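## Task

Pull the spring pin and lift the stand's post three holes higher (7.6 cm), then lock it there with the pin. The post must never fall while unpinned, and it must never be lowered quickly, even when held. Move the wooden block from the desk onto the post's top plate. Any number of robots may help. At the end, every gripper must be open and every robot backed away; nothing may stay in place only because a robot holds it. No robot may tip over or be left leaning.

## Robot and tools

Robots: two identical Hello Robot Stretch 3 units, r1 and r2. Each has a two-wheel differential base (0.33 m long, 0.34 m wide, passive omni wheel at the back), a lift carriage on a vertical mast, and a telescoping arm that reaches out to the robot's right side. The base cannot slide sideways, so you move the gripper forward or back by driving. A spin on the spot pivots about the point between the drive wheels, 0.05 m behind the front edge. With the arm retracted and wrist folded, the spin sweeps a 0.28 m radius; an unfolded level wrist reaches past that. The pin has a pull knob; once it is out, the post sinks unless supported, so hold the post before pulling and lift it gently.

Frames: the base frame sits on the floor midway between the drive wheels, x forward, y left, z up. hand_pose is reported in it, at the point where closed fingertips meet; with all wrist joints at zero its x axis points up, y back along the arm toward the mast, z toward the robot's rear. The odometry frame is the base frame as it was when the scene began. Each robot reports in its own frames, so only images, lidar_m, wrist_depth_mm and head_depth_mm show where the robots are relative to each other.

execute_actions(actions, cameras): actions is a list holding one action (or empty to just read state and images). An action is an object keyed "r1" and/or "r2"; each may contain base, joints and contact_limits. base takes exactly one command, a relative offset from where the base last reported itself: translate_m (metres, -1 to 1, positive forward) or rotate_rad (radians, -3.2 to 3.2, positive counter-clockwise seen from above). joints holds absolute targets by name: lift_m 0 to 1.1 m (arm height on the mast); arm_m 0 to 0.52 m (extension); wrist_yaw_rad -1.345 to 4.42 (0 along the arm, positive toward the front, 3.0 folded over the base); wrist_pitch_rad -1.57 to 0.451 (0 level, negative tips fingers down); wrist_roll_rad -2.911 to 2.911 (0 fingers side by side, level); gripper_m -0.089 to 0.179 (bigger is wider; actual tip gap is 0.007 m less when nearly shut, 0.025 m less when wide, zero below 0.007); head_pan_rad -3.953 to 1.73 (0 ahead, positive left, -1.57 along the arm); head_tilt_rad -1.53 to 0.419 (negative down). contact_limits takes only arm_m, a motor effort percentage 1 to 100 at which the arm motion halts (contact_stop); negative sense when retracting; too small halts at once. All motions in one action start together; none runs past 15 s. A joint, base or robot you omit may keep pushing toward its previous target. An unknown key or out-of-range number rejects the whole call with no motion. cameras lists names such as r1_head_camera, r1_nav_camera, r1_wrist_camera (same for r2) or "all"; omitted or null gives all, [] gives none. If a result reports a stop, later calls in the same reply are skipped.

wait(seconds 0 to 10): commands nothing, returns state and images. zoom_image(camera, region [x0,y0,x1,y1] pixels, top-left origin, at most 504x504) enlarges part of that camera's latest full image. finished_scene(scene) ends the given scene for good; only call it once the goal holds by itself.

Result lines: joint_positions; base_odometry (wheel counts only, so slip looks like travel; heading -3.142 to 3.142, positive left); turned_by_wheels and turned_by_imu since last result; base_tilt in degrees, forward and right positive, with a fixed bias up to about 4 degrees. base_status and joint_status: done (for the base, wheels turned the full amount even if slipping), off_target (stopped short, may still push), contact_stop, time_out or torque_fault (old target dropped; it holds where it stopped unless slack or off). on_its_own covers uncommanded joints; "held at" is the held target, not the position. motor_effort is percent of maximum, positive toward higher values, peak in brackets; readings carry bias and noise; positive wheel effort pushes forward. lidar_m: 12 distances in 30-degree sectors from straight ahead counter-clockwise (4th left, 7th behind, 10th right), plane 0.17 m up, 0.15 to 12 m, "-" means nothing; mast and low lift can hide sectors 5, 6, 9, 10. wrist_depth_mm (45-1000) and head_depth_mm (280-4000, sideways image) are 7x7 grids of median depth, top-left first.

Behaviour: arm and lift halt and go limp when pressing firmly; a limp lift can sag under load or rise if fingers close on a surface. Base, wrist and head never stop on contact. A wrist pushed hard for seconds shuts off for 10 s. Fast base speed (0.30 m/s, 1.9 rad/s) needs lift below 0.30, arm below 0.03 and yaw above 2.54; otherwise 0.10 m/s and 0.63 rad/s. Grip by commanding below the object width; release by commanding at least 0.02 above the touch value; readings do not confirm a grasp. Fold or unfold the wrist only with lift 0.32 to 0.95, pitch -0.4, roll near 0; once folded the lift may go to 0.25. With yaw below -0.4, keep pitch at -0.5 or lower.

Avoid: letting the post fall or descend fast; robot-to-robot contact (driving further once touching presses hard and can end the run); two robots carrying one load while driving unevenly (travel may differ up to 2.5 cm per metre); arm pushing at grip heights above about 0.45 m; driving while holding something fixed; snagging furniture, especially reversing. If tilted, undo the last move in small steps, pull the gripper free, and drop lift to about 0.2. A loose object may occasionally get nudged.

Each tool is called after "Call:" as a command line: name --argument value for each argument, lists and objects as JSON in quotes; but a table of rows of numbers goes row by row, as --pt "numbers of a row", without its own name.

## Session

Call:
execute_actions --actions '[]'

Scene clock: 0.00 s.
r1.base_odometry: x=+0.000 y=+0.000 heading=+0.000 (m, m, rad; r1's odometry frame)
r1.turned_by_wheels: +0.000 (rad since the last result)
r1.turned_by_imu: +0.000 (rad since the last result)
r1.base_tilt: forward=+0.6 right=-0.6 (deg)
r1.lidar_m: 1.96 3.30 3.42 3.30 1.88 1.01 0.85 0.85 0.96 1.10 1.10 1.24
r1.head_depth_mm: 1900 1850 1821 1808 1819 1808 1803 / 2111 2251 2233 2194 2162 2161 2044 / 2149 2835 2879 2792 2777 2640 2208 / 2165 3337 - 3814 3781 3117 2202 / 2194 3384 - - - 3155 2173 / 2227 3438 - - - 3075 2172 / 2241 3520 - - - 3008 2151
r1.base_status: not commanded
r1.joint_positions: lift_m=+0.530 arm_m=+0.002 wrist_yaw_rad=+2.859 wrist_pitch_rad=-0.347 wrist_roll_rad=+0.015 gripper_m=+0.037 head_pan_rad=+0.010 head_tilt_rad=-0.017
r1.joint_status: not commanded
r1.motor_effort: left_wheel=-1 right_wheel=-1 lift_m=+36 arm_m=+0 wrist_yaw_rad=+1 wrist_pitch_rad=+7 wrist_roll_rad=+0 gripper_m=-1 head_pan_rad=+0 head_tilt_rad=+2 (%)
r1.hand_pose: x=+0.0436 y=+0.0769 z=+0.5584 quat_wxyz=(+0.219, +0.711, +0.022, +0.667) (m; r1's base frame)
r1.wrist_depth_mm: - - - - - - - / - - - - - - - / - - - - - - - / - - - - - - - / - - - - - - - / 883 885 - 905 942 943 956 / 753 - 754 780 759 793 805
r2.base_odometry: x=+0.000 y=+0.000 heading=+0.000 (m, m, rad; r2's odometry frame)
r2.turned_by_wheels: +0.000 (rad since the last result)
r2.turned_by_imu: +0.000 (rad since the last result)
r2.base_tilt: forward=-0.5 right=-0.9 (deg)
r2.lidar_m: 3.30 3.89 1.86 3.48 1.86 1.02 0.86 0.86 0.97 1.61 2.60 2.95
r2.head_depth_mm: 1756 2568 3895 - - 3391 2246 / 1758 2553 - - - 3008 2239 / 1747 2568 - - - 3371 2232 / 1320 2581 - - - 3362 2246 / 1755 2276 3861 3794 3787 3391 2236 / 1762 2571 3713 3788 3671 3348 2219 / 1784 2598 3535 3548 3550 3325 2231
r2.base_status: not commanded
r2.joint_positions: lift_m=+0.529 arm_m=+0.002 wrist_yaw_rad=+2.931 wrist_pitch_rad=-0.584 wrist_roll_rad=-0.005 gripper_m=+0.037 head_pan_rad=+0.005 head_tilt_rad=+0.012
r2.joint_status: not commanded
r2.motor_effort: left_wheel=+0 right_wheel=+0 lift_m=+22 arm_m=+0 wrist_yaw_rad=+0 wrist_pitch_rad=+4 wrist_roll_rad=+0 gripper_m=+0 head_pan_rad=+0 head_tilt_rad=+2 (%)
r2.hand_pose: x=+0.0208 y=+0.0492 z=+0.5067 quat_wxyz=(+0.274, +0.693, +0.132, +0.654) (m; r2's base frame)
r2.wrist_depth_mm: - - - - - - - / - - - - - - - / - - - - - - - / 992 - 967 969 980 979 997 / 848 834 875 870 859 845 840 / 730 734 - 742 750 728 731 / 643 648 - 658 634 644 644
pictures: r1_head_camera (sideways: a quarter turn clockwise sets it upright), r1_nav_camera (sideways: a quarter turn counterclockwise sets it upright), r1_wrist_camera, r2_head_camera (sideways: a quarter turn clockwise sets it upright), r2_nav_camera (sideways: a quarter turn counterclockwise sets it upright), r2_wrist_camera
Images, in order (width x height): r1_head_camera 896x504, r1_nav_camera 672x504, r1_wrist_camera 644x364, r2_head_camera 896x504, r2_nav_camera 672x504, r2_wrist_camera 644x364.

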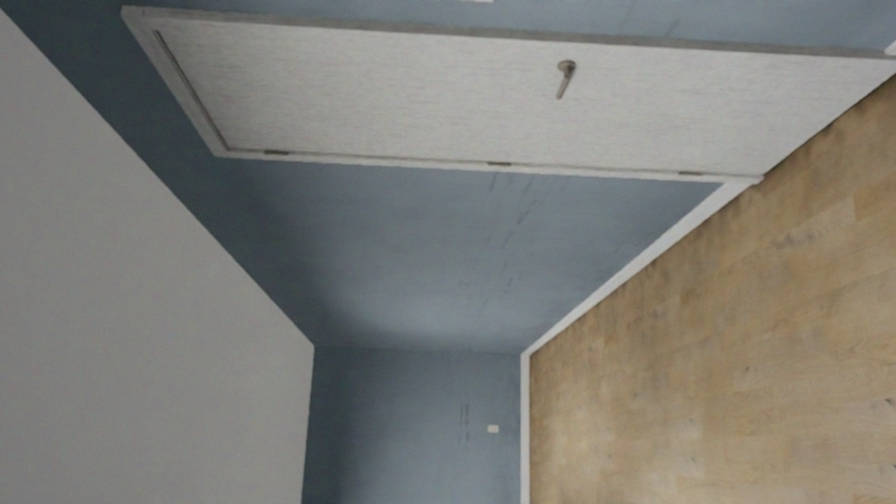

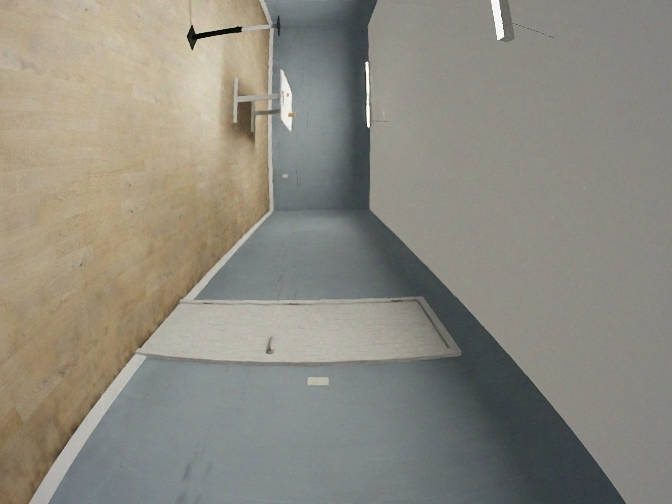

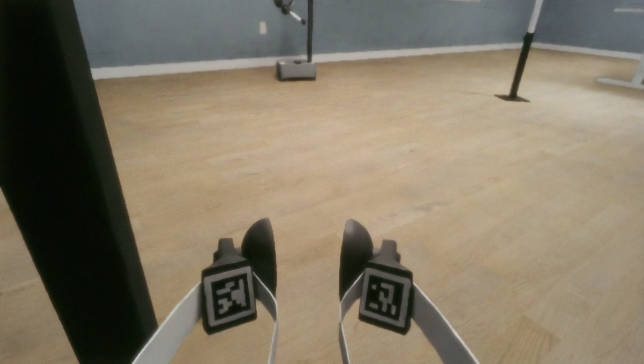

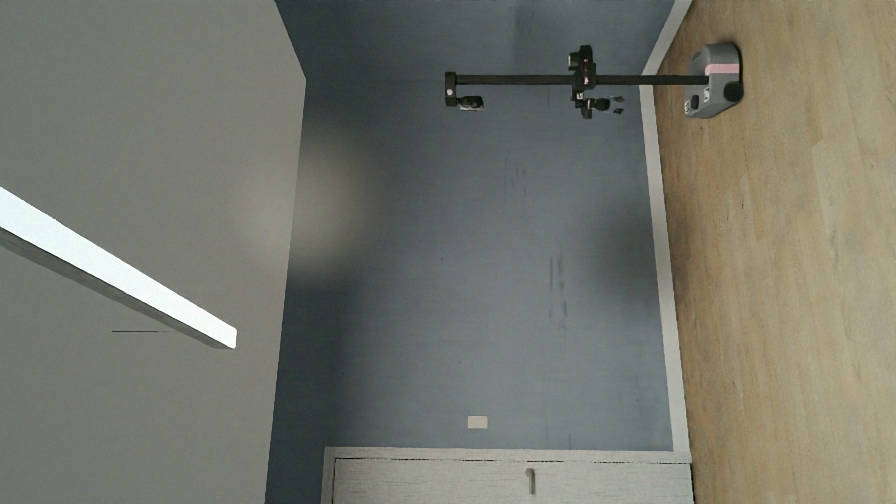

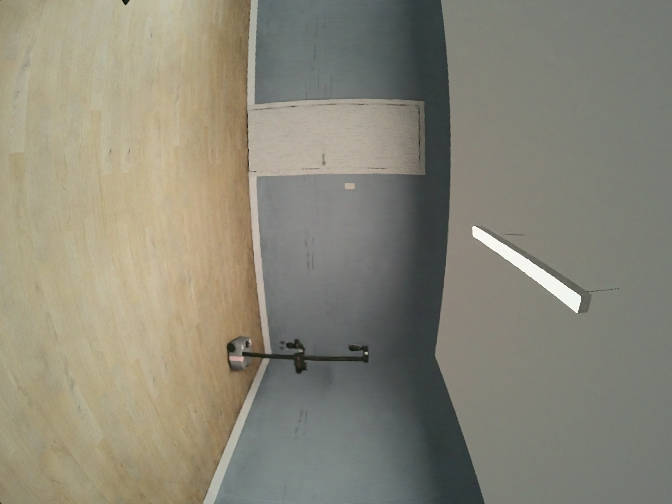

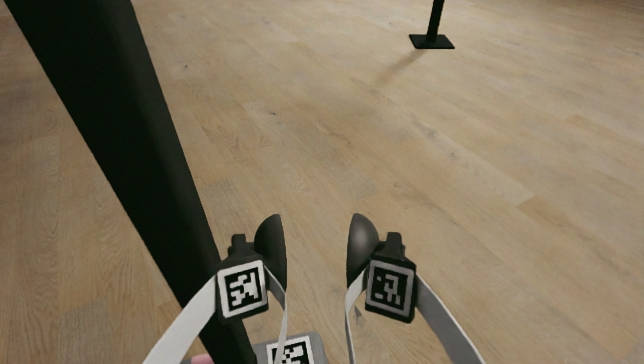

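Look at the stand from both.

Call:
execute_actions --actions '[{"r1":{"joints":{"head_pan_rad":0.85,"head_tilt_rad":-0.35,"lift_m":0.28}},"r2":{"joints":{"head_pan_rad":1.05,"head_tilt_rad":-0.4,"lift_m":0.28}}}]' --cameras '["r1_head_camera","r2_head_camera"]'

Scene clock: 5.00 s.
r1.base_odometry: x=+0.000 y=+0.000 heading=+0.000 (m, m, rad; r1's odometry frame)
r1.turned_by_wheels: +0.000 (rad since the last result)
r1.turned_by_imu: +0.001 (rad since the last result)
r1.base_tilt: forward=+0.4 right=-0.7 (deg)
r1.lidar_m: 1.97 3.31 3.41 3.32 1.88 1.02 0.85 0.85 0.96 1.10 1.10 1.23
r1.head_depth_mm: - - - 3627 2438 1847 1486 / - - - 3614 2448 1845 1489 / - - - 3356 2420 1831 1474 / - - - 3497 2415 1822 1469 / - - - 3489 2377 1806 1457 / - - - 3504 2353 1809 1465 / - - - 3445 2353 1814 1452
r1.base_status: not commanded
r1.joint_positions: lift_m=+0.280 arm_m=+0.002 wrist_yaw_rad=+2.859 wrist_pitch_rad=-0.348 wrist_roll_rad=+0.015 gripper_m=+0.037 head_pan_rad=+0.843 head_tilt_rad=-0.346
r1.joint_status: all done
r1.motor_effort: left_wheel=-1(1) right_wheel=+0(0) lift_m=+28(30) arm_m=+0(1) wrist_yaw_rad=+1(0) wrist_pitch_rad=+8(8) wrist_roll_rad=+0(0) gripper_m=+0(1) head_pan_rad=+3(30) head_tilt_rad=-2(24) (%)
r1.hand_pose: x=+0.0435 y=+0.0768 z=+0.3090 quat_wxyz=(+0.220, +0.711, +0.022, +0.667) (m; r1's base frame)
r1.wrist_depth_mm: - - - - - - - / - - - - - - - / - - - - - - - / - 880 877 910 917 969 964 / - 688 736 706 721 733 739 / 552 570 - 577 596 592 597 / 470 - 485 489 475 503 503
r2.base_odometry: x=+0.000 y=+0.000 heading=+0.000 (m, m, rad; r2's odometry frame)
r2.turned_by_wheels: +0.000 (rad since the last result)
r2.turned_by_imu: +0.001 (rad since the last result)
r2.base_tilt: forward=-0.5 right=-0.9 (deg)
r2.lidar_m: 3.29 3.89 1.87 3.48 1.85 1.01 0.86 0.85 0.97 1.61 2.61 2.94
r2.head_depth_mm: 3448 3686 3819 3472 2294 1734 1378 / 3756 - - 3444 2282 1722 1389 / - - - 3425 2293 1730 1389 / - - - 3334 2165 1720 1379 / - - - 3437 2287 1711 1376 / - - - 3357 2252 1709 1374 / - - - 3295 2275 1701 1368
r2.base_status: not commanded
r2.joint_positions: lift_m=+0.280 arm_m=+0.002 wrist_yaw_rad=+2.931 wrist_pitch_rad=-0.584 wrist_roll_rad=-0.005 gripper_m=+0.037 head_pan_rad=+1.043 head_tilt_rad=-0.395
r2.joint_status: all done
r2.motor_effort: left_wheel=+0(0) right_wheel=+0(0) lift_m=+16(20) arm_m=+0(0) wrist_yaw_rad=+0(0) wrist_pitch_rad=+5(5) wrist_roll_rad=+0(0) gripper_m=+0(0) head_pan_rad=+2(33) head_tilt_rad=-2(25) (%)
r2.hand_pose: x=+0.0208 y=+0.0492 z=+0.2577 quat_wxyz=(+0.274, +0.693, +0.132, +0.654) (m; r2's base frame)
r2.wrist_depth_mm: - - - - - - - / 931 935 918 902 905 932 924 / 720 - 734 720 728 723 725 / 594 - 601 607 600 589 601 / 519 514 537 533 520 507 509 / - - - - 454 442 446 / - - - - 385 399 394
pictures: r1_head_camera (sideways: a quarter turn clockwise sets it upright), r2_head_camera (sideways: a quarter turn clockwise sets it upright)
Images, in order (width x height): r1_head_camera 896x504, r2_head_camera 896x504.

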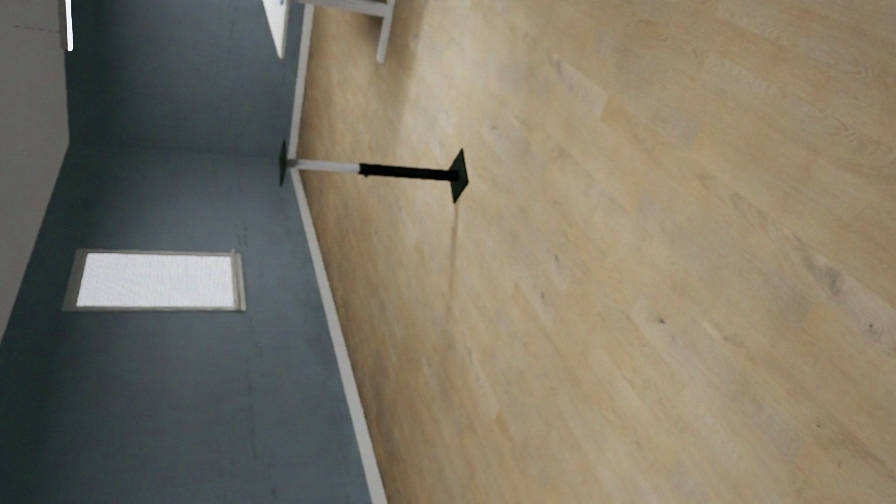

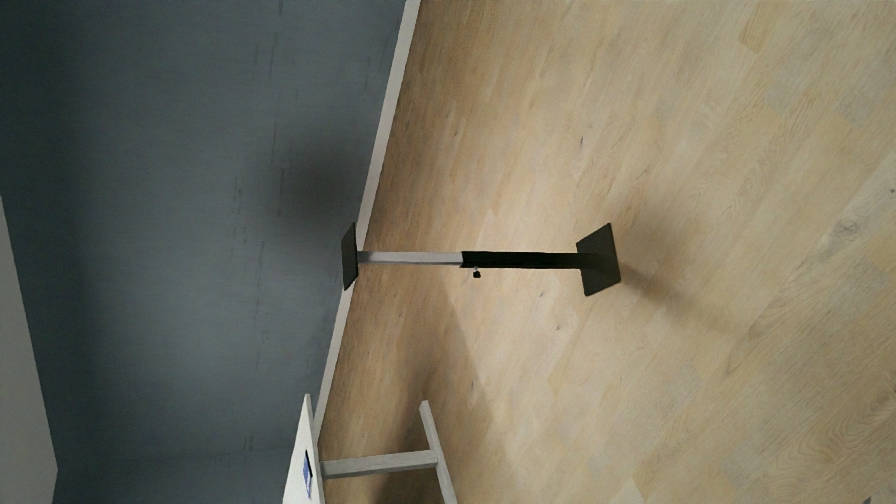

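Call:
execute_actions --actions '[{"r1":{"base":{"rotate_rad":0.6}},"r2":{"base":{"rotate_rad":1.445}}}]' --cameras '[]'

Call:
execute_actions --actions '[{"r1":{"base":{"translate_m":1}},"r2":{"base":{"translate_m":1}}}]' --cameras '[]'

Call:
execute_actions --actions '[{"r1":{"base":{"translate_m":1},"joints":{"head_pan_rad":0.3,"head_tilt_rad":-0.6}},"r2":{"base":{"translate_m":0.83},"joints":{"head_pan_rad":-1.57,"head_tilt_rad":-0.79}}}]' --cameras '["r1_head_camera"]'

Call:
execute_actions --actions '[{"r1":{"base":{"translate_m":0.8}},"r2":{"base":{"rotate_rad":-0.115}}}]' --cameras '[]'

Call:
execute_actions --actions '[{"r1":{"base":{"rotate_rad":2.27},"joints":{"head_pan_rad":-1.57,"head_tilt_rad":-0.79}},"r2":{"joints":{"lift_m":0.4,"wrist_pitch_rad":-0.4}}}]' --cameras '["r1_head_camera","r2_head_camera"]'

Scene clock: 19.73 s.
r1.base_odometry: x=+0.000 y=+0.000 heading=+0.600 (m, m, rad; r1's odometry frame)
r1.turned_by_wheels: +0.600 (rad since the last result)
r1.turned_by_imu: +0.600 (rad since the last result)
r1.base_tilt: forward=+0.5 right=-0.6 (deg)
r1.lidar_m: 3.29 3.29 3.69 1.65 0.97 0.85 0.85 1.00 1.10 1.10 1.29 2.24
r1.head_depth_mm: 3815 - - 3594 2409 1852 1496 / 3678 - - 3517 2417 1840 1480 / 3560 3752 - 3299 2397 1838 1474 / 3424 3643 3869 3497 2407 1829 1481 / 3308 3478 3601 3486 2373 1803 1463 / 3179 3348 3590 3417 2363 1807 1471 / 3042 3222 3435 3397 2366 1804 1455
r1.base_status: done
r1.joint_positions: lift_m=+0.280 arm_m=+0.002 wrist_yaw_rad=+2.859 wrist_pitch_rad=-0.348 wrist_roll_rad=+0.015 gripper_m=+0.037 head_pan_rad=+0.843 head_tilt_rad=-0.346
r1.joint_status: not commanded
r1.motor_effort: left_wheel=-2(7) right_wheel=+2(9) lift_m=+28(28) arm_m=-1(1) wrist_yaw_rad=-1(1) wrist_pitch_rad=+8(8) wrist_roll_rad=+0(0) gripper_m=+1(0) head_pan_rad=+3(3) head_tilt_rad=-1(1) (%)
r1.hand_pose: x=+0.0435 y=+0.0768 z=+0.3090 quat_wxyz=(+0.220, +0.711, +0.022, +0.667) (m; r1's base frame)
r1.wrist_depth_mm: - - - - - - - / - - - - - - - / - - - - - - - / - 886 897 911 943 956 961 / - 686 741 709 723 742 736 / 548 566 - 581 601 584 593 / 467 - 479 487 473 494 499
r2.base_odometry: x=+0.000 y=+0.000 heading=+1.445 (m, m, rad; r2's odometry frame)
r2.turned_by_wheels: +1.445 (rad since the last result)
r2.turned_by_imu: +1.465 (rad since the last result)
r2.base_tilt: forward=-0.5 right=-0.9 (deg)
r2.lidar_m: 3.48 2.50 1.12 0.87 0.86 0.91 1.34 2.60 2.77 3.28 3.88 1.86
r2.head_depth_mm: 2282 2582 3009 3204 2284 1737 1387 / 1816 2029 2228 2563 2299 1738 1378 / 1512 1630 1788 1993 2085 1725 1381 / 1292 1390 1497 1629 1791 1703 1382 / 1127 1190 1268 1373 1480 1564 1379 / 999 1054 1115 1186 1263 1358 1346 / 896 940 994 1040 1102 1178 1249
r2.base_status: done
r2.joint_positions: lift_m=+0.280 arm_m=+0.002 wrist_yaw_rad=+2.931 wrist_pitch_rad=-0.584 wrist_roll_rad=-0.005 gripper_m=+0.037 head_pan_rad=+1.043 head_tilt_rad=-0.395
r2.joint_status: not commanded
r2.motor_effort: left_wheel=-1(5) right_wheel=+1(6) lift_m=+16(16) arm_m=+0(0) wrist_yaw_rad=+0(0) wrist_pitch_rad=+5(5) wrist_roll_rad=+0(0) gripper_m=+0(0) head_pan_rad=+2(1) head_tilt_rad=-2(2) (%)
r2.hand_pose: x=+0.0208 y=+0.0492 z=+0.2577 quat_wxyz=(+0.274, +0.693, +0.132, +0.654) (m; r2's base frame)
r2.wrist_depth_mm: - 810 913 - - - - / 707 872 913 912 908 895 932 / 742 - 728 725 737 723 715 / 598 - 606 600 595 595 607 / 507 504 542 536 525 509 510 / - - - - 450 446 442 / - - - - 391 396 390
pictures: none
No camera images: the call's "cameras" was empty. Leave "cameras" out to get every camera's image.

Scene clock: 24.67 s.
r1.base_odometry: x=+0.825 y=+0.565 heading=+0.600 (m, m, rad; r1's odometry frame)
r1.turned_by_wheels: +0.000 (rad since the last result)
r1.turned_by_imu: +0.003 (rad since the last result)
r1.base_tilt: forward=+0.5 right=-0.5 (deg)
r1.lidar_m: 2.30 2.69 3.41 3.41 2.07 1.82 1.81 1.58 1.38 1.38 1.59 2.89
r1.head_depth_mm: 3551 3779 - 3633 2432 1845 1491 / 3402 3629 3843 2764 2401 1829 1478 / 3283 3439 3717 3543 2418 1826 1479 / 3147 3301 3586 3507 2397 1821 1468 / 3070 3212 3453 3434 2398 1817 1465 / 2912 3103 3257 3418 2367 1819 1460 / 2831 2962 3163 3229 2353 1802 1455
r1.base_status: done
r1.joint_positions: lift_m=+0.280 arm_m=+0.002 wrist_yaw_rad=+2.859 wrist_pitch_rad=-0.348 wrist_roll_rad=+0.015 gripper_m=+0.037 head_pan_rad=+0.843 head_tilt_rad=-0.347
r1.joint_status: not commanded
r1.motor_effort: left_wheel=-2(5) right_wheel=+2(10) lift_m=+28(28) arm_m=+0(1) wrist_yaw_rad=+1(1) wrist_pitch_rad=+8(8) wrist_roll_rad=+0(0) gripper_m=+0(0) head_pan_rad=+2(3) head_tilt_rad=-2(2) (%)
r1.hand_pose: x=+0.0435 y=+0.0768 z=+0.3089 quat_wxyz=(+0.220, +0.711, +0.022, +0.667) (m; r1's base frame)
r1.wrist_depth_mm: - - - - - - - / - - - - - - - / - - - - - - - / - 858 894 906 923 934 967 / - 694 722 702 708 724 737 / 543 562 - 578 603 593 599 / 463 - 483 486 476 497 498
r2.base_odometry: x=+0.126 y=+0.992 heading=+1.445 (m, m, rad; r2's odometry frame)
r2.turned_by_wheels: +0.000 (rad since the last result)
r2.turned_by_imu: +0.004 (rad since the last result)
r2.base_tilt: forward=-0.5 right=-0.8 (deg)
r2.lidar_m: 2.48 3.68 1.66 1.30 1.28 1.37 2.02 3.51 2.69 2.69 1.02 3.76
r2.head_depth_mm: 3332 3869 - 3489 2304 1721 1391 / 2667 2970 3301 3326 2296 1719 1382 / 2232 2433 2657 2874 2291 1723 1374 / 1911 2065 2235 2416 2291 1713 1378 / 1678 1780 1891 2039 2105 1700 1374 / 1488 1574 1655 1770 1870 1698 1377 / 1341 1402 1480 1570 1650 1650 1371
r2.base_status: done
r2.joint_positions: lift_m=+0.280 arm_m=+0.002 wrist_yaw_rad=+2.931 wrist_pitch_rad=-0.584 wrist_roll_rad=-0.005 gripper_m=+0.037 head_pan_rad=+1.043 head_tilt_rad=-0.395
r2.joint_status: not commanded
r2.motor_effort: left_wheel=-1(5) right_wheel=+1(6) lift_m=+16(16) arm_m=+0(0) wrist_yaw_rad=+1(1) wrist_pitch_rad=+5(5) wrist_roll_rad=+0(0) gripper_m=+0(1) head_pan_rad=+3(3) head_tilt_rad=-2(3) (%)
r2.hand_pose: x=+0.0207 y=+0.0491 z=+0.2576 quat_wxyz=(+0.274, +0.693, +0.132, +0.654) (m; r2's base frame)
r2.wrist_depth_mm: - - - - - - - / 897 940 929 918 923 934 909 / 719 - 735 735 730 712 728 / 594 - 600 590 595 602 597 / 515 512 545 529 526 511 507 / - - - - 456 444 442 / - - - - 384 391 389
pictures: none
No camera images: the call's "cameras" was empty. Leave "cameras" out to get every camera's image.

Scene clock: 29.60 s.
r1.base_odometry: x=+1.651 y=+1.129 heading=+0.600 (m, m, rad; r1's odometry frame)
r1.turned_by_wheels: +0.000 (rad since the last result)
r1.turned_by_imu: +0.003 (rad since the last result)
r1.base_tilt: forward=+0.4 right=-0.6 (deg)
r1.lidar_m: 2.87 1.34 3.12 3.13 3.17 2.77 2.78 1.90 1.64 1.64 1.96 3.51
r1.head_depth_mm: - - 2948 2220 1752 1462 1251 / - - 2988 2201 1760 1461 1248 / - - 2954 2208 1755 1457 1255 / - - 2802 2035 1733 1456 1248 / - - 2807 2156 1745 1450 1244 / 3588 3768 2340 2155 1744 1446 1240 / 3238 3541 2892 2157 1728 1448 1245
r1.base_status: done
r1.joint_positions: lift_m=+0.280 arm_m=+0.002 wrist_yaw_rad=+2.859 wrist_pitch_rad=-0.348 wrist_roll_rad=+0.015 gripper_m=+0.037 head_pan_rad=+0.307 head_tilt_rad=-0.593
r1.joint_status: all done
r1.motor_effort: left_wheel=-2(5) right_wheel=+2(9) lift_m=+28(27) arm_m=+0(1) wrist_yaw_rad=-1(1) wrist_pitch_rad=+8(8) wrist_roll_rad=+0(1) gripper_m=-1(1) head_pan_rad=-2(22) head_tilt_rad=-3(20) (%)
r1.hand_pose: x=+0.0435 y=+0.0767 z=+0.3089 quat_wxyz=(+0.220, +0.711, +0.022, +0.667) (m; r1's base frame)
r1.wrist_depth_mm: - - - - - - - / - - - - - - - / - - - - - - - / - 885 895 906 936 932 967 / - 689 717 706 719 736 734 / 538 557 - 575 590 594 603 / 472 - 481 491 476 494 499
r2.base_odometry: x=+0.230 y=+1.816 heading=+1.445 (m, m, rad; r2's odometry frame)
r2.turned_by_wheels: +0.000 (rad since the last result)
r2.turned_by_imu: +0.004 (rad since the last result)
r2.base_tilt: forward=-0.5 right=-0.8 (deg)
r2.lidar_m: 1.64 4.49 2.10 1.64 1.63 1.74 2.57 4.27 2.08 0.76 3.15 3.37
r2.head_depth_mm: 3362 2833 2165 1853 1528 1300 1139 / 3232 3126 2165 1823 1521 1300 1136 / 3083 3097 851 1755 1442 1298 1131 / 2946 3118 2199 1818 1530 1289 1123 / 2838 2977 2286 1816 1506 1292 1129 / 2683 2899 2267 1809 1496 1284 1126 / 2600 2793 2267 1801 1504 1278 1119
r2.base_status: done
r2.joint_positions: lift_m=+0.280 arm_m=+0.002 wrist_yaw_rad=+2.931 wrist_pitch_rad=-0.584 wrist_roll_rad=-0.005 gripper_m=+0.037 head_pan_rad=-1.563 head_tilt_rad=-0.781
r2.joint_status: all done
r2.motor_effort: left_wheel=-1(4) right_wheel=+1(7) lift_m=+16(16) arm_m=+0(0) wrist_yaw_rad=+0(0) wrist_pitch_rad=+5(5) wrist_roll_rad=+0(0) gripper_m=+0(0) head_pan_rad=-3(30) head_tilt_rad=-3(27) (%)
r2.hand_pose: x=+0.0207 y=+0.0491 z=+0.2576 quat_wxyz=(+0.274, +0.693, +0.132, +0.654) (m; r2's base frame)
r2.wrist_depth_mm: - - - - - - - / 922 955 910 918 948 898 905 / 734 - 722 710 717 717 695 / 593 - 596 600 596 595 596 / 506 512 550 532 523 504 501 / - - - - 456 444 435 / - - - - 386 392 389
pictures: r1_head_camera (sideways: a quarter turn clockwise sets it upright)
Images, in order (width x height): r1_head_camera 896x504.

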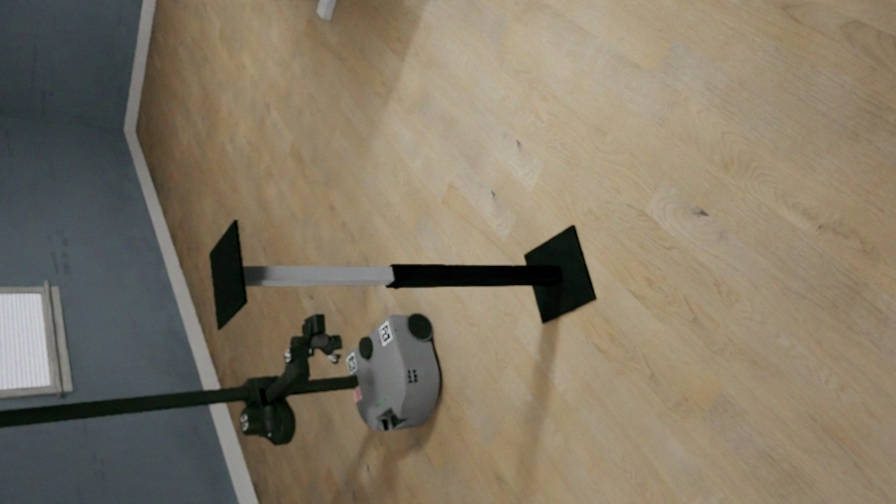

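Scene clock: 34.07 s.
r1.base_odometry: x=+2.311 y=+1.580 heading=+0.600 (m, m, rad; r1's odometry frame)
r1.turned_by_wheels: +0.000 (rad since the last result)
r1.turned_by_imu: +0.003 (rad since the last result)
r1.base_tilt: forward=+0.5 right=-0.7 (deg)
r1.lidar_m: 2.07 1.43 0.66 2.90 3.42 3.55 3.56 2.12 1.87 1.90 2.23 3.99
r1.head_depth_mm: - - 3001 2212 1759 1472 1258 / - - 2960 2210 1758 1454 1253 / - - 2952 2190 1753 1463 1252 / - - 2961 2197 1755 1456 1242 / 3708 3916 2923 2183 1732 1450 1244 / 3282 3622 2920 2178 1739 1447 1238 / 3002 3270 2917 2172 1641 1415 1167
r1.base_status: done
r1.joint_positions: lift_m=+0.280 arm_m=+0.002 wrist_yaw_rad=+2.859 wrist_pitch_rad=-0.349 wrist_roll_rad=+0.015 gripper_m=+0.037 head_pan_rad=+0.307 head_tilt_rad=-0.594
r1.joint_status: not commanded
r1.motor_effort: left_wheel=-2(5) right_wheel=+2(9) lift_m=+28(28) arm_m=+0(0) wrist_yaw_rad=-1(0) wrist_pitch_rad=+8(8) wrist_roll_rad=+0(0) gripper_m=+1(0) head_pan_rad=-2(2) head_tilt_rad=-4(3) (%)
r1.hand_pose: x=+0.0435 y=+0.0767 z=+0.3088 quat_wxyz=(+0.220, +0.711, +0.022, +0.667) (m; r1's base frame)
r1.wrist_depth_mm: - - - - - - - / - - - - - - - / - - - - - - - / - 874 887 897 870 965 972 / - 690 716 709 714 707 733 / 543 561 - 576 598 593 600 / 472 - 482 481 478 496 507
r2.base_odometry: x=+0.230 y=+1.816 heading=+1.330 (m, m, rad; r2's odometry frame)
r2.turned_by_wheels: -0.115 (rad since the last result)
r2.turned_by_imu: -0.116 (rad since the last result)
r2.base_tilt: forward=-0.5 right=-0.8 (deg)
r2.lidar_m: 1.64 4.49 2.34 1.69 1.63 1.67 2.27 4.28 4.42 0.76 3.15 3.26
r2.head_depth_mm: 3774 3187 2307 1840 1531 1304 1138 / 3538 3138 2312 1828 1519 1300 1129 / 3269 2825 2148 1777 1519 1290 1125 / 3125 3063 880 1718 1431 1292 1129 / 2946 3060 2195 1812 1503 1287 1126 / 2780 2946 2280 1808 1493 1288 1119 / 2655 2885 2259 1797 1500 1281 1123
r2.base_status: done
r2.joint_positions: lift_m=+0.280 arm_m=+0.002 wrist_yaw_rad=+2.931 wrist_pitch_rad=-0.584 wrist_roll_rad=-0.005 gripper_m=+0.037 head_pan_rad=-1.563 head_tilt_rad=-0.781
r2.joint_status: not commanded
r2.motor_effort: left_wheel=+1(6) right_wheel=-1(5) lift_m=+16(16) arm_m=+0(0) wrist_yaw_rad=+0(0) wrist_pitch_rad=+5(5) wrist_roll_rad=+0(0) gripper_m=+1(0) head_pan_rad=-3(2) head_tilt_rad=-3(4) (%)
r2.hand_pose: x=+0.0207 y=+0.0491 z=+0.2576 quat_wxyz=(+0.274, +0.693, +0.132, +0.654) (m; r2's base frame)
r2.wrist_depth_mm: - - - - - - - / 924 937 931 934 912 924 902 / 733 - 730 715 736 713 731 / 603 - 602 598 605 595 600 / 509 503 540 531 525 512 501 / - - - - 453 444 438 / - - - - 385 390 392
pictures: none
No camera images: the call's "cameras" was empty. Leave "cameras" out to get every camera's image.

Scene clock: 36.80 s.
r1.base_odometry: x=+2.311 y=+1.580 heading=+2.870 (m, m, rad; r1's odometry frame)
r1.turned_by_wheels: +2.270 (rad since the last result)
r1.turned_by_imu: +2.260 (rad since the last result)
r1.base_tilt: forward=+0.4 right=-0.6 (deg)
r1.lidar_m: 3.77 3.56 2.92 1.99 1.90 1.93 2.51 2.08 4.50 0.66 2.89 2.94
r1.head_depth_mm: 3455 2733 2141 1773 1509 1306 1162 / 3353 2706 2146 1761 1502 1306 1156 / 3186 2702 2146 1766 1497 1298 1158 / 3016 2611 1704 1707 1473 1296 1156 / 2744 1467 754 1670 1465 1296 1154 / 2688 2598 2056 1746 1492 1304 1152 / 2556 2682 2132 1750 1505 1301 1152
r1.base_status: done
r1.joint_positions: lift_m=+0.280 arm_m=+0.002 wrist_yaw_rad=+2.859 wrist_pitch_rad=-0.349 wrist_roll_rad=+0.015 gripper_m=+0.037 head_pan_rad=-1.563 head_tilt_rad=-0.781
r1.joint_status: all done
r1.motor_effort: left_wheel=-2(9) right_wheel=+1(11) lift_m=+28(29) arm_m=-1(1) wrist_yaw_rad=+0(1) wrist_pitch_rad=+8(8) wrist_roll_rad=+0(1) gripper_m=+0(0) head_pan_rad=-2(31) head_tilt_rad=-4(22) (%)
r1.hand_pose: x=+0.0435 y=+0.0767 z=+0.3088 quat_wxyz=(+0.220, +0.711, +0.022, +0.667) (m; r1's base frame)
r1.wrist_depth_mm: - - - - - - - / - - - - - - - / - - - - - - - / - 869 903 877 925 954 944 / - 677 737 696 711 722 743 / 549 563 - 573 595 591 599 / 468 - 481 490 477 497 496
r2.base_odometry: x=+0.230 y=+1.816 heading=+1.330 (m, m, rad; r2's odometry frame)
r2.turned_by_wheels: +0.000 (rad since the last result)
r2.turned_by_imu: +0.000 (rad since the last result)
r2.base_tilt: forward=-0.4 right=-0.9 (deg)
r2.lidar_m: 1.64 4.50 2.35 1.69 1.63 1.67 2.26 4.27 4.41 0.76 3.16 3.25
r2.head_depth_mm: 3790 3141 2310 1844 1519 1298 1132 / 3544 3053 2315 1845 1526 1298 1133 / 3360 3111 2172 1806 1519 1290 1123 / 3128 3075 881 1697 1429 1288 1127 / 2869 2901 1811 1721 1523 1293 1121 / 2803 2986 2278 1818 1509 1283 1126 / 2657 2890 2263 1789 1502 1281 1119
r2.base_status: not commanded
r2.joint_positions: lift_m=+0.400 arm_m=+0.002 wrist_yaw_rad=+2.931 wrist_pitch_rad=-0.419 wrist_roll_rad=-0.005 gripper_m=+0.037 head_pan_rad=-1.563 head_tilt_rad=-0.781
r2.joint_status: all done
r2.motor_effort: left_wheel=+0(1) right_wheel=+0(1) lift_m=+28(29) arm_m=+0(0) wrist_yaw_rad=+0(0) wrist_pitch_rad=+7(8) wrist_roll_rad=+0(0) gripper_m=+0(0) head_pan_rad=-3(2) head_tilt_rad=-4(4) (%)
r2.hand_pose: x=+0.0257 y=+0.0724 z=+0.4120 quat_wxyz=(+0.219, +0.701, +0.074, +0.674) (m; r2's base frame)
r2.wrist_depth_mm: - - - - - - - / - - - - - - - / - - - - - - - / 1000 - - - 992 - - / 826 - 839 838 834 801 812 / 672 678 - 668 704 666 673 / 585 586 589 576 568 572 581
pictures: r1_head_camera (sideways: a quarter turn clockwise sets it upright), r2_head_camera (sideways: a quarter turn clockwise sets it upright)
Images, in order (width x height): r1_head_camera 896x504, r2_head_camera 896x504.

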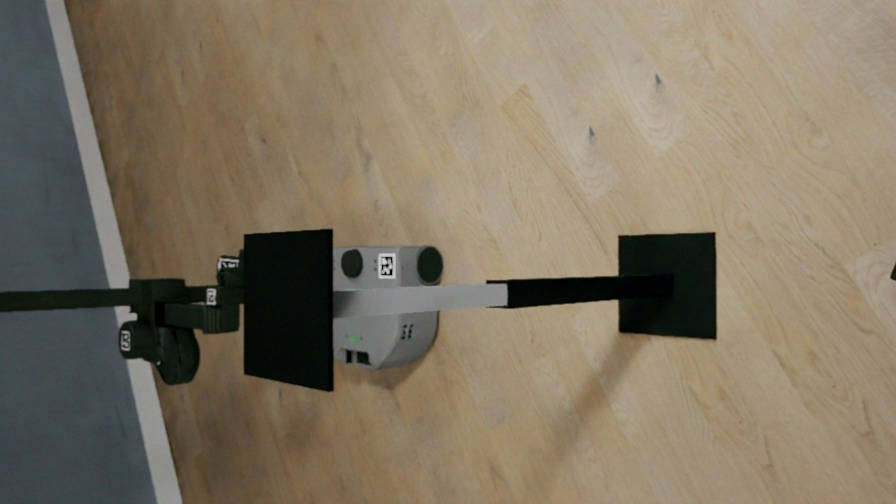

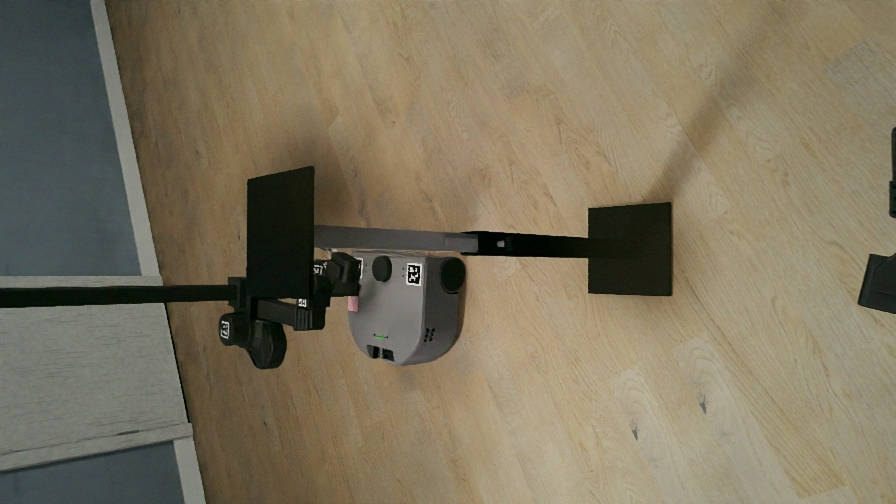

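Call:
execute_actions --actions '[{"r1":{"base":{"translate_m":0.125},"joints":{"lift_m":0.6,"wrist_pitch_rad":-0.4}},"r2":{"base":{"translate_m":0.05},"joints":{"wrist_yaw_rad":0,"gripper_m":0.06}}}]' --cameras '[]'

Call:
execute_actions --actions '[{"r1":{"joints":{"wrist_yaw_rad":0,"gripper_m":0.07}},"r2":{"joints":{"wrist_pitch_rad":0.03,"lift_m":0.375,"arm_m":0.26}}}]' --cameras '[]'

Call:
execute_actions --actions '[{"r1":{"joints":{"wrist_pitch_rad":0.05,"arm_m":0.15}}}]' --cameras '["r1_wrist_camera","r2_wrist_camera"]'

Scene clock: 44.77 s.
r1.base_odometry: x=+2.191 y=+1.614 heading=+2.869 (m, m, rad; r1's odometry frame)
r1.turned_by_wheels: +0.000 (rad since the last result)
r1.turned_by_imu: +0.001 (rad since the last result)
r1.base_tilt: forward=+0.6 right=-0.6 (deg)
r1.lidar_m: 3.65 3.45 3.04 2.06 1.96 1.99 2.60 2.18 4.37 0.66 2.81 2.87
r1.head_depth_mm: 3355 2709 2141 1769 1501 1299 1172 / 3240 2689 2022 1772 1502 1301 1192 / 3043 2615 734 1678 1464 1290 1193 / 2882 1483 1712 1675 1462 1295 1209 / 2789 2686 2130 1743 1497 1306 1170 / 2623 2694 2133 1749 1501 1308 1152 / 2488 2640 2130 1752 1488 1306 1155
r1.base_status: done
r1.joint_positions: lift_m=+0.600 arm_m=+0.002 wrist_yaw_rad=+2.859 wrist_pitch_rad=-0.417 wrist_roll_rad=+0.015 gripper_m=+0.037 head_pan_rad=-1.563 head_tilt_rad=-0.781
r1.joint_status: all done
r1.motor_effort: left_wheel=-2(8) right_wheel=+2(10) lift_m=+44(47) arm_m=+0(1) wrist_yaw_rad=+0(1) wrist_pitch_rad=+7(7) wrist_roll_rad=+0(0) gripper_m=+0(0) head_pan_rad=-2(2) head_tilt_rad=-5(4) (%)
r1.hand_pose: x=+0.0413 y=+0.0690 z=+0.6127 quat_wxyz=(+0.243, +0.710, +0.046, +0.659) (m; r1's base frame)
r1.wrist_depth_mm: - - - - - - - / - - - - - - - / - - - - - - - / - - - - - - - / - - - - - - - / 905 - - 938 980 964 975 / 777 - 785 808 807 805 842
r2.base_odometry: x=+0.242 y=+1.864 heading=+1.330 (m, m, rad; r2's odometry frame)
r2.turned_by_wheels: +0.000 (rad since the last result)
r2.turned_by_imu: +0.001 (rad since the last result)
r2.base_tilt: forward=-0.4 right=-0.7 (deg)
r2.lidar_m: 1.59 4.46 2.38 1.72 1.66 1.70 2.31 4.31 4.47 0.76 3.12 3.23
r2.head_depth_mm: 3826 3137 2308 1834 1519 1300 1136 / 3515 3116 2313 1834 1520 1300 1130 / 3217 2739 860 1725 1518 1293 1130 / 2962 1613 1882 1717 1464 1294 1174 / 2916 3031 2265 1799 1513 1294 1128 / 2777 2926 2292 1804 1505 1290 1124 / 2606 2869 2295 1809 1502 1284 1125
r2.base_status: done
r2.joint_positions: lift_m=+0.400 arm_m=+0.002 wrist_yaw_rad=+0.003 wrist_pitch_rad=-0.419 wrist_roll_rad=-0.005 gripper_m=+0.060 head_pan_rad=-1.563 head_tilt_rad=-0.781
r2.joint_status: all done
r2.motor_effort: left_wheel=+1(5) right_wheel=-2(1) lift_m=+28(28) arm_m=+0(0) wrist_yaw_rad=-5(4) wrist_pitch_rad=+7(7) wrist_roll_rad=+0(0) gripper_m=+0(78) head_pan_rad=-2(3) head_tilt_rad=-3(5) (%)
r2.hand_pose: x=-0.0208 y=-0.3711 z=+0.4120 quat_wxyz=(+0.694, +0.149, -0.689, -0.146) (m; r2's base frame)
r2.wrist_depth_mm: - - - - - - - / - - - - - - - / - - - - - - - / - - - 955 - - - / 819 814 838 804 849 788 807 / 675 692 - 660 - 665 674 / 576 579 575 583 578 583 570
pictures: none
No camera images: the call's "cameras" was empty. Leave "cameras" out to get every camera's image.

Scene clock: 47.90 s.
r1.base_odometry: x=+2.191 y=+1.614 heading=+2.869 (m, m, rad; r1's odometry frame)
r1.turned_by_wheels: +0.000 (rad since the last result)
r1.turned_by_imu: +0.000 (rad since the last result)
r1.base_tilt: forward=+0.5 right=-0.5 (deg)
r1.lidar_m: 3.68 3.45 3.03 2.07 1.97 2.00 2.60 2.17 4.37 0.66 2.82 2.87
r1.head_depth_mm: 3381 2709 2132 1753 1504 1308 1175 / 3236 2719 2018 1754 1503 1307 1195 / 3044 2618 735 1154 1466 1292 - / 2876 1500 1704 1685 1464 1287 1155 / 2750 2719 2130 1755 1495 1303 1153 / 2613 2701 2123 1756 1492 1306 1153 / 2486 2635 2120 1753 1490 1301 1157
r1.base_status: not commanded
r1.joint_positions: lift_m=+0.600 arm_m=+0.002 wrist_yaw_rad=+0.003 wrist_pitch_rad=-0.417 wrist_roll_rad=+0.015 gripper_m=+0.070 head_pan_rad=-1.563 head_tilt_rad=-0.781
r1.joint_status: all done
r1.motor_effort: left_wheel=-2(2) right_wheel=+2(2) lift_m=+44(43) arm_m=-1(1) wrist_yaw_rad=-2(2) wrist_pitch_rad=+7(7) wrist_roll_rad=-1(0) gripper_m=+1(79) head_pan_rad=-2(2) head_tilt_rad=-4(4) (%)
r1.hand_pose: x=-0.0209 y=-0.3713 z=+0.6127 quat_wxyz=(+0.687, +0.146, -0.696, -0.147) (m; r1's base frame)
r1.wrist_depth_mm: - - - - - - - / - - - - - - - / - - - - - - - / - - - - - - - / - - - - - - - / 917 949 946 909 - 953 971 / 776 791 806 766 804 852 849
r2.base_odometry: x=+0.242 y=+1.864 heading=+1.330 (m, m, rad; r2's odometry frame)
r2.turned_by_wheels: +0.000 (rad since the last result)
r2.turned_by_imu: +0.000 (rad since the last result)
r2.base_tilt: forward=-0.5 right=-0.9 (deg)
r2.lidar_m: 1.60 4.46 2.38 1.72 1.66 1.70 2.30 4.32 4.48 0.76 3.11 3.24
r2.head_depth_mm: 3746 3083 2324 1841 1524 1302 1139 / 3536 3066 2298 1837 1511 1303 1133 / 3283 2974 859 1726 1515 - 1124 / 3013 1604 1875 1713 1510 1257 1128 / 2920 3050 2288 1818 1504 1292 1124 / 2735 2922 2260 1815 1507 1281 1124 / 2645 2866 2247 1796 1491 1283 1120
r2.base_status: not commanded
r2.joint_positions: lift_m=+0.375 arm_m=+0.260 wrist_yaw_rad=+0.002 wrist_pitch_rad=+0.008 wrist_roll_rad=-0.005 gripper_m=+0.060 head_pan_rad=-1.563 head_tilt_rad=-0.781
r2.joint_status: all done
r2.motor_effort: left_wheel=+1(1) right_wheel=-2(2) lift_m=+16(26) arm_m=+3(3) wrist_yaw_rad=-3(4) wrist_pitch_rad=+9(9) wrist_roll_rad=+0(0) gripper_m=+0(0) head_pan_rad=-3(2) head_tilt_rad=-3(4) (%)
r2.hand_pose: x=-0.0210 y=-0.6611 z=+0.4920 quat_wxyz=(+0.709, -0.002, -0.705, +0.003) (m; r2's base frame)
r2.wrist_depth_mm: - - - 954 264 - - / - - - - 267 - - / - - - - - - - / - - - - 270 - - / - - - - - - - / - - - 906 - - - / 935 960 928 866 289 915 910
pictures: none
No camera images: the call's "cameras" was empty. Leave "cameras" out to get every camera's image.

Scene clock: 50.23 s.
r1.base_odometry: x=+2.191 y=+1.614 heading=+2.869 (m, m, rad; r1's odometry frame)
r1.turned_by_wheels: +0.000 (rad since the last result)
r1.turned_by_imu: +0.000 (rad since the last result)
r1.base_tilt: forward=+0.6 right=-0.8 (deg)
r1.lidar_m: 3.66 3.45 3.04 2.07 1.97 2.00 2.59 2.17 4.38 0.66 2.82 2.88
r1.head_depth_mm: 3371 2698 2125 1764 1502 1321 1166 / 3236 2700 2032 1760 1519 - 1155 / 3050 2623 733 1085 1526 - 1147 / 2887 1497 1727 1718 1499 1290 1155 / 2776 2690 2131 1769 1494 1301 1158 / 2624 2680 2131 1751 1485 1301 1152 / 2505 2618 2126 1760 1491 1306 1147
r1.base_status: not commanded
r1.joint_positions: lift_m=+0.600 arm_m=+0.150 wrist_yaw_rad=+0.001 wrist_pitch_rad=+0.025 wrist_roll_rad=+0.015 gripper_m=+0.070 head_pan_rad=-1.563 head_tilt_rad=-0.781
r1.joint_status: all done
r1.motor_effort: left_wheel=-2(2) right_wheel=+1(2) lift_m=+45(44) arm_m=+6(9) wrist_yaw_rad=-2(1) wrist_pitch_rad=+11(11) wrist_roll_rad=+0(0) gripper_m=+1(1) head_pan_rad=-2(2) head_tilt_rad=-5(5) (%)
r1.hand_pose: x=-0.0211 y=-0.5513 z=+0.7208 quat_wxyz=(+0.702, -0.008, -0.712, +0.009) (m; r1's base frame)
r1.wrist_depth_mm: - - 343 260 272 - - / - - - - - - - / - - - 292 - - - / - - - - - - - / - - - 736 - - - / - - - 597 - - - / - - - 564 - - -
r2.base_odometry: x=+0.242 y=+1.864 heading=+1.330 (m, m, rad; r2's odometry frame)
r2.turned_by_wheels: +0.000 (rad since the last result)
r2.turned_by_imu: +0.000 (rad since the last result)
r2.base_tilt: forward=-0.6 right=-0.8 (deg)
r2.lidar_m: 1.59 4.43 2.38 1.72 1.66 1.70 2.31 4.30 4.45 0.76 3.12 3.22
r2.head_depth_mm: 3830 3141 2294 1852 1525 1295 1139 / 3512 3098 2307 1827 1526 1299 1133 / 3269 3092 859 1730 1521 - 1124 / 2991 1342 1877 1712 1514 1269 1127 / 2921 3064 2289 1823 1502 1295 1127 / 2767 2929 2272 1808 1506 1285 1123 / 2623 2834 2247 1820 1496 1285 1119
r2.base_status: not commanded
r2.joint_positions: lift_m=+0.375 arm_m=+0.260 wrist_yaw_rad=+0.002 wrist_pitch_rad=+0.008 wrist_roll_rad=-0.005 gripper_m=+0.060 head_pan_rad=-1.563 head_tilt_rad=-0.781
r2.joint_status: not commanded
r2.motor_effort: left_wheel=+1(1) right_wheel=-1(1) lift_m=+16(16) arm_m=+3(3) wrist_yaw_rad=-3(2) wrist_pitch_rad=+9(8) wrist_roll_rad=+0(0) gripper_m=+0(0) head_pan_rad=-3(3) head_tilt_rad=-5(4) (%)
r2.hand_pose: x=-0.0210 y=-0.6611 z=+0.4920 quat_wxyz=(+0.709, -0.002, -0.705, +0.003) (m; r2's base frame)
r2.wrist_depth_mm: - - - 732 262 - - / - - - - 265 - - / - - - - - - - / - - - - 271 - - / - - - - - - - / - - - 915 - - - / 951 927 933 870 286 925 922
pictures: r1_wrist_camera, r2_wrist_camera
Images, in order (width x height): r1_wrist_camera 644x364, r2_wrist_camera 644x364.

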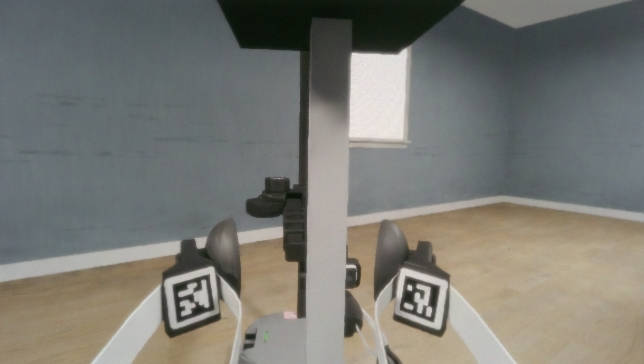

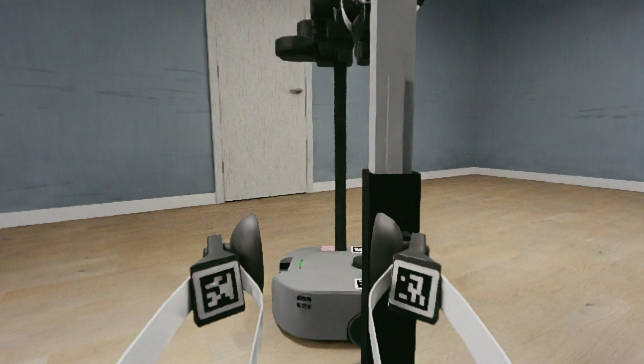

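Call:
execute_actions --actions '[{"r1":{"base":{"translate_m":-0.015}},"r2":{"base":{"translate_m":-0.055}}}]' --cameras '[]'

Call:
execute_actions --actions '[{"r1":{"joints":{"arm_m":0.27}},"r2":{"joints":{"arm_m":0.32}}}]' --cameras '["r1_wrist_camera","r2_wrist_camera"]'

Scene clock: 54.83 s.
r1.base_odometry: x=+2.205 y=+1.610 heading=+2.869 (m, m, rad; r1's odometry frame)
r1.turned_by_wheels: +0.000 (rad since the last result)
r1.turned_by_imu: +0.001 (rad since the last result)
r1.base_tilt: forward=+0.6 right=-0.7 (deg)
r1.lidar_m: 3.68 3.45 2.99 2.06 1.96 2.00 2.58 2.17 4.40 0.66 2.82 2.87
r1.head_depth_mm: 3426 2711 2141 1767 1499 1320 1171 / 3225 2710 2066 1767 1519 - 1158 / 3076 2720 759 1718 1543 - 1164 / 2897 1534 1145 1671 1491 1296 1151 / 2776 2512 2128 1719 1491 1309 1154 / 2647 2671 2129 1751 1500 1306 1156 / 2511 2667 2119 1761 1497 1299 1159
r1.base_status: done
r1.joint_positions: lift_m=+0.600 arm_m=+0.150 wrist_yaw_rad=+0.001 wrist_pitch_rad=+0.025 wrist_roll_rad=+0.015 gripper_m=+0.070 head_pan_rad=-1.563 head_tilt_rad=-0.781
r1.joint_status: not commanded
r1.motor_effort: left_wheel=-2(6) right_wheel=+1(4) lift_m=+44(43) arm_m=+7(7) wrist_yaw_rad=-1(1) wrist_pitch_rad=+11(11) wrist_roll_rad=+0(1) gripper_m=+0(1) head_pan_rad=-2(2) head_tilt_rad=-5(5) (%)
r1.hand_pose: x=-0.0211 y=-0.5513 z=+0.7208 quat_wxyz=(+0.702, -0.008, -0.712, +0.009) (m; r1's base frame)
r1.wrist_depth_mm: - - 306 260 332 - - / - - - - - - - / - - - - - - - / - - - - - - - / - - - 673 - - - / - - - 660 - - - / - - - 468 - - -
r2.base_odometry: x=+0.229 y=+1.811 heading=+1.330 (m, m, rad; r2's odometry frame)
r2.turned_by_wheels: +0.000 (rad since the last result)
r2.turned_by_imu: +0.000 (rad since the last result)
r2.base_tilt: forward=-0.5 right=-0.9 (deg)
r2.lidar_m: 1.65 4.51 2.34 1.69 1.63 1.67 2.27 4.27 4.41 0.76 3.16 3.25
r2.head_depth_mm: 3782 3186 2326 1845 1525 1308 1129 / 3615 3175 2299 1837 1509 1292 1129 / 3345 3083 2161 1843 1523 - 1118 / 2930 1207 881 1662 1466 1265 1128 / 2914 2953 2191 1749 1509 1288 1124 / 2780 2975 2261 1794 1513 1283 1122 / 2665 2902 2241 1794 1487 1283 1119
r2.base_status: done
r2.joint_positions: lift_m=+0.375 arm_m=+0.260 wrist_yaw_rad=+0.002 wrist_pitch_rad=+0.008 wrist_roll_rad=-0.005 gripper_m=+0.060 head_pan_rad=-1.563 head_tilt_rad=-0.781
r2.joint_status: not commanded
r2.motor_effort: left_wheel=+1(3) right_wheel=-2(4) lift_m=+16(16) arm_m=+3(3) wrist_yaw_rad=-3(2) wrist_pitch_rad=+8(8) wrist_roll_rad=+0(0) gripper_m=+0(0) head_pan_rad=-2(1) head_tilt_rad=-5(4) (%)
r2.hand_pose: x=-0.0210 y=-0.6611 z=+0.4920 quat_wxyz=(+0.709, -0.002, -0.705, +0.003) (m; r2's base frame)
r2.wrist_depth_mm: - - - 471 - - - / - - - - - - - / - - - - - - - / - - - 270 - - - / - - - 270 - - - / - - - 278 - - - / 945 939 920 285 920 896 928
pictures: none
No camera images: the call's "cameras" was empty. Leave "cameras" out to get every camera's image.

Scene clock: 56.97 s.
r1.base_odometry: x=+2.205 y=+1.610 heading=+2.869 (m, m, rad; r1's odometry frame)
r1.turned_by_wheels: +0.000 (rad since the last result)
r1.turned_by_imu: +0.000 (rad since the last result)
r1.base_tilt: forward=+0.5 right=-0.8 (deg)
r1.lidar_m: 3.67 3.47 3.02 2.06 1.95 2.00 2.59 2.16 4.39 0.66 2.83 2.88
r1.head_depth_mm: 3383 2721 2142 1778 1503 1310 1167 / 3262 2712 2060 1761 - 1313 1157 / 3107 2692 757 1725 - 1294 1162 / 2889 1535 1131 1690 1498 1285 1156 / 2763 2509 2121 1719 1493 1306 1151 / 2627 2696 2109 1752 1493 1301 1155 / 2511 2640 2112 1744 1487 1301 1155
r1.base_status: not commanded
r1.joint_positions: lift_m=+0.600 arm_m=+0.270 wrist_yaw_rad=+0.001 wrist_pitch_rad=+0.025 wrist_roll_rad=+0.015 gripper_m=+0.070 head_pan_rad=-1.563 head_tilt_rad=-0.781
r1.joint_status: all done
r1.motor_effort: left_wheel=-2(2) right_wheel=+1(2) lift_m=+44(44) arm_m=+6(8) wrist_yaw_rad=-1(1) wrist_pitch_rad=+11(11) wrist_roll_rad=+0(0) gripper_m=+0(1) head_pan_rad=-1(1) head_tilt_rad=-5(5) (%)
r1.hand_pose: x=-0.0211 y=-0.6713 z=+0.7208 quat_wxyz=(+0.702, -0.008, -0.712, +0.009) (m; r1's base frame)
r1.wrist_depth_mm: - - - 145 - - - / - - - 147 - - - / - - - 150 - - - / - - - 152 - - - / - - 948 155 - - - / - - 474 157 - - - / - - - 159 - - -
r2.base_odometry: x=+0.229 y=+1.811 heading=+1.330 (m, m, rad; r2's odometry frame)
r2.turned_by_wheels: +0.000 (rad since the last result)
r2.turned_by_imu: +0.000 (rad since the last result)
r2.base_tilt: forward=-0.5 right=-0.9 (deg)
r2.lidar_m: 1.65 4.50 2.33 1.68 1.63 1.67 2.26 4.27 4.41 0.76 3.15 3.27
r2.head_depth_mm: 3798 3128 2314 1846 1521 1301 1136 / 3588 3126 2321 1819 1525 1299 1132 / 3312 3103 2130 1834 1555 1266 1129 / 2945 1407 882 1687 1509 1270 1126 / 2931 2942 2198 1742 1499 1293 1125 / 2794 2934 2276 1801 1509 1281 1123 / 2643 2886 2249 1782 1505 1281 1116
r2.base_status: not commanded
r2.joint_positions: lift_m=+0.375 arm_m=+0.320 wrist_yaw_rad=+0.002 wrist_pitch_rad=+0.008 wrist_roll_rad=-0.005 gripper_m=+0.060 head_pan_rad=-1.563 head_tilt_rad=-0.781
r2.joint_status: all done
r2.motor_effort: left_wheel=+1(1) right_wheel=-1(2) lift_m=+16(16) arm_m=+3(4) wrist_yaw_rad=-4(2) wrist_pitch_rad=+8(8) wrist_roll_rad=+0(0) gripper_m=+0(1) head_pan_rad=-3(3) head_tilt_rad=-4(3) (%)
r2.hand_pose: x=-0.0210 y=-0.7211 z=+0.4920 quat_wxyz=(+0.709, -0.002, -0.705, +0.003) (m; r2's base frame)
r2.wrist_depth_mm: - - - 199 - - - / - - - 202 - - - / - - - 206 - - - / - - - 207 - - - / - - - 207 - - - / - - - 211 - - - / 942 942 883 218 903 925 914
pictures: r1_wrist_camera, r2_wrist_camera
Images, in order (width x height): r1_wrist_camera 644x364, r2_wrist_camera 644x364.

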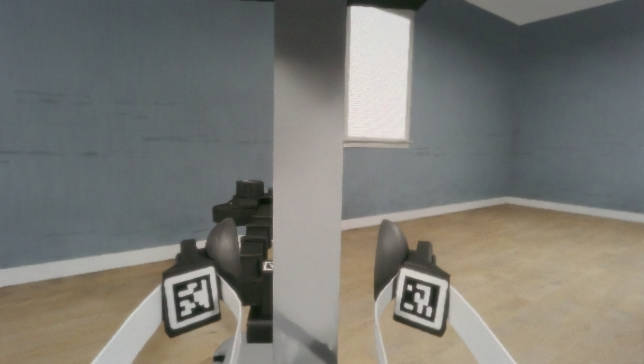

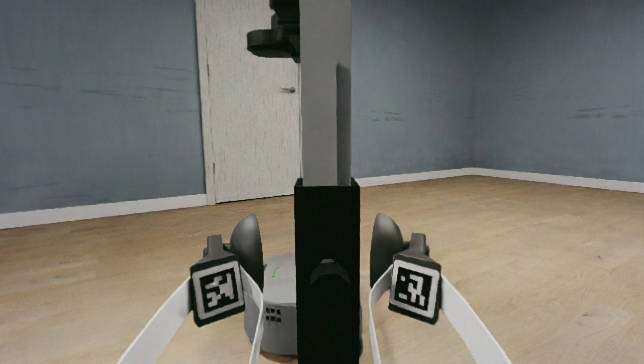

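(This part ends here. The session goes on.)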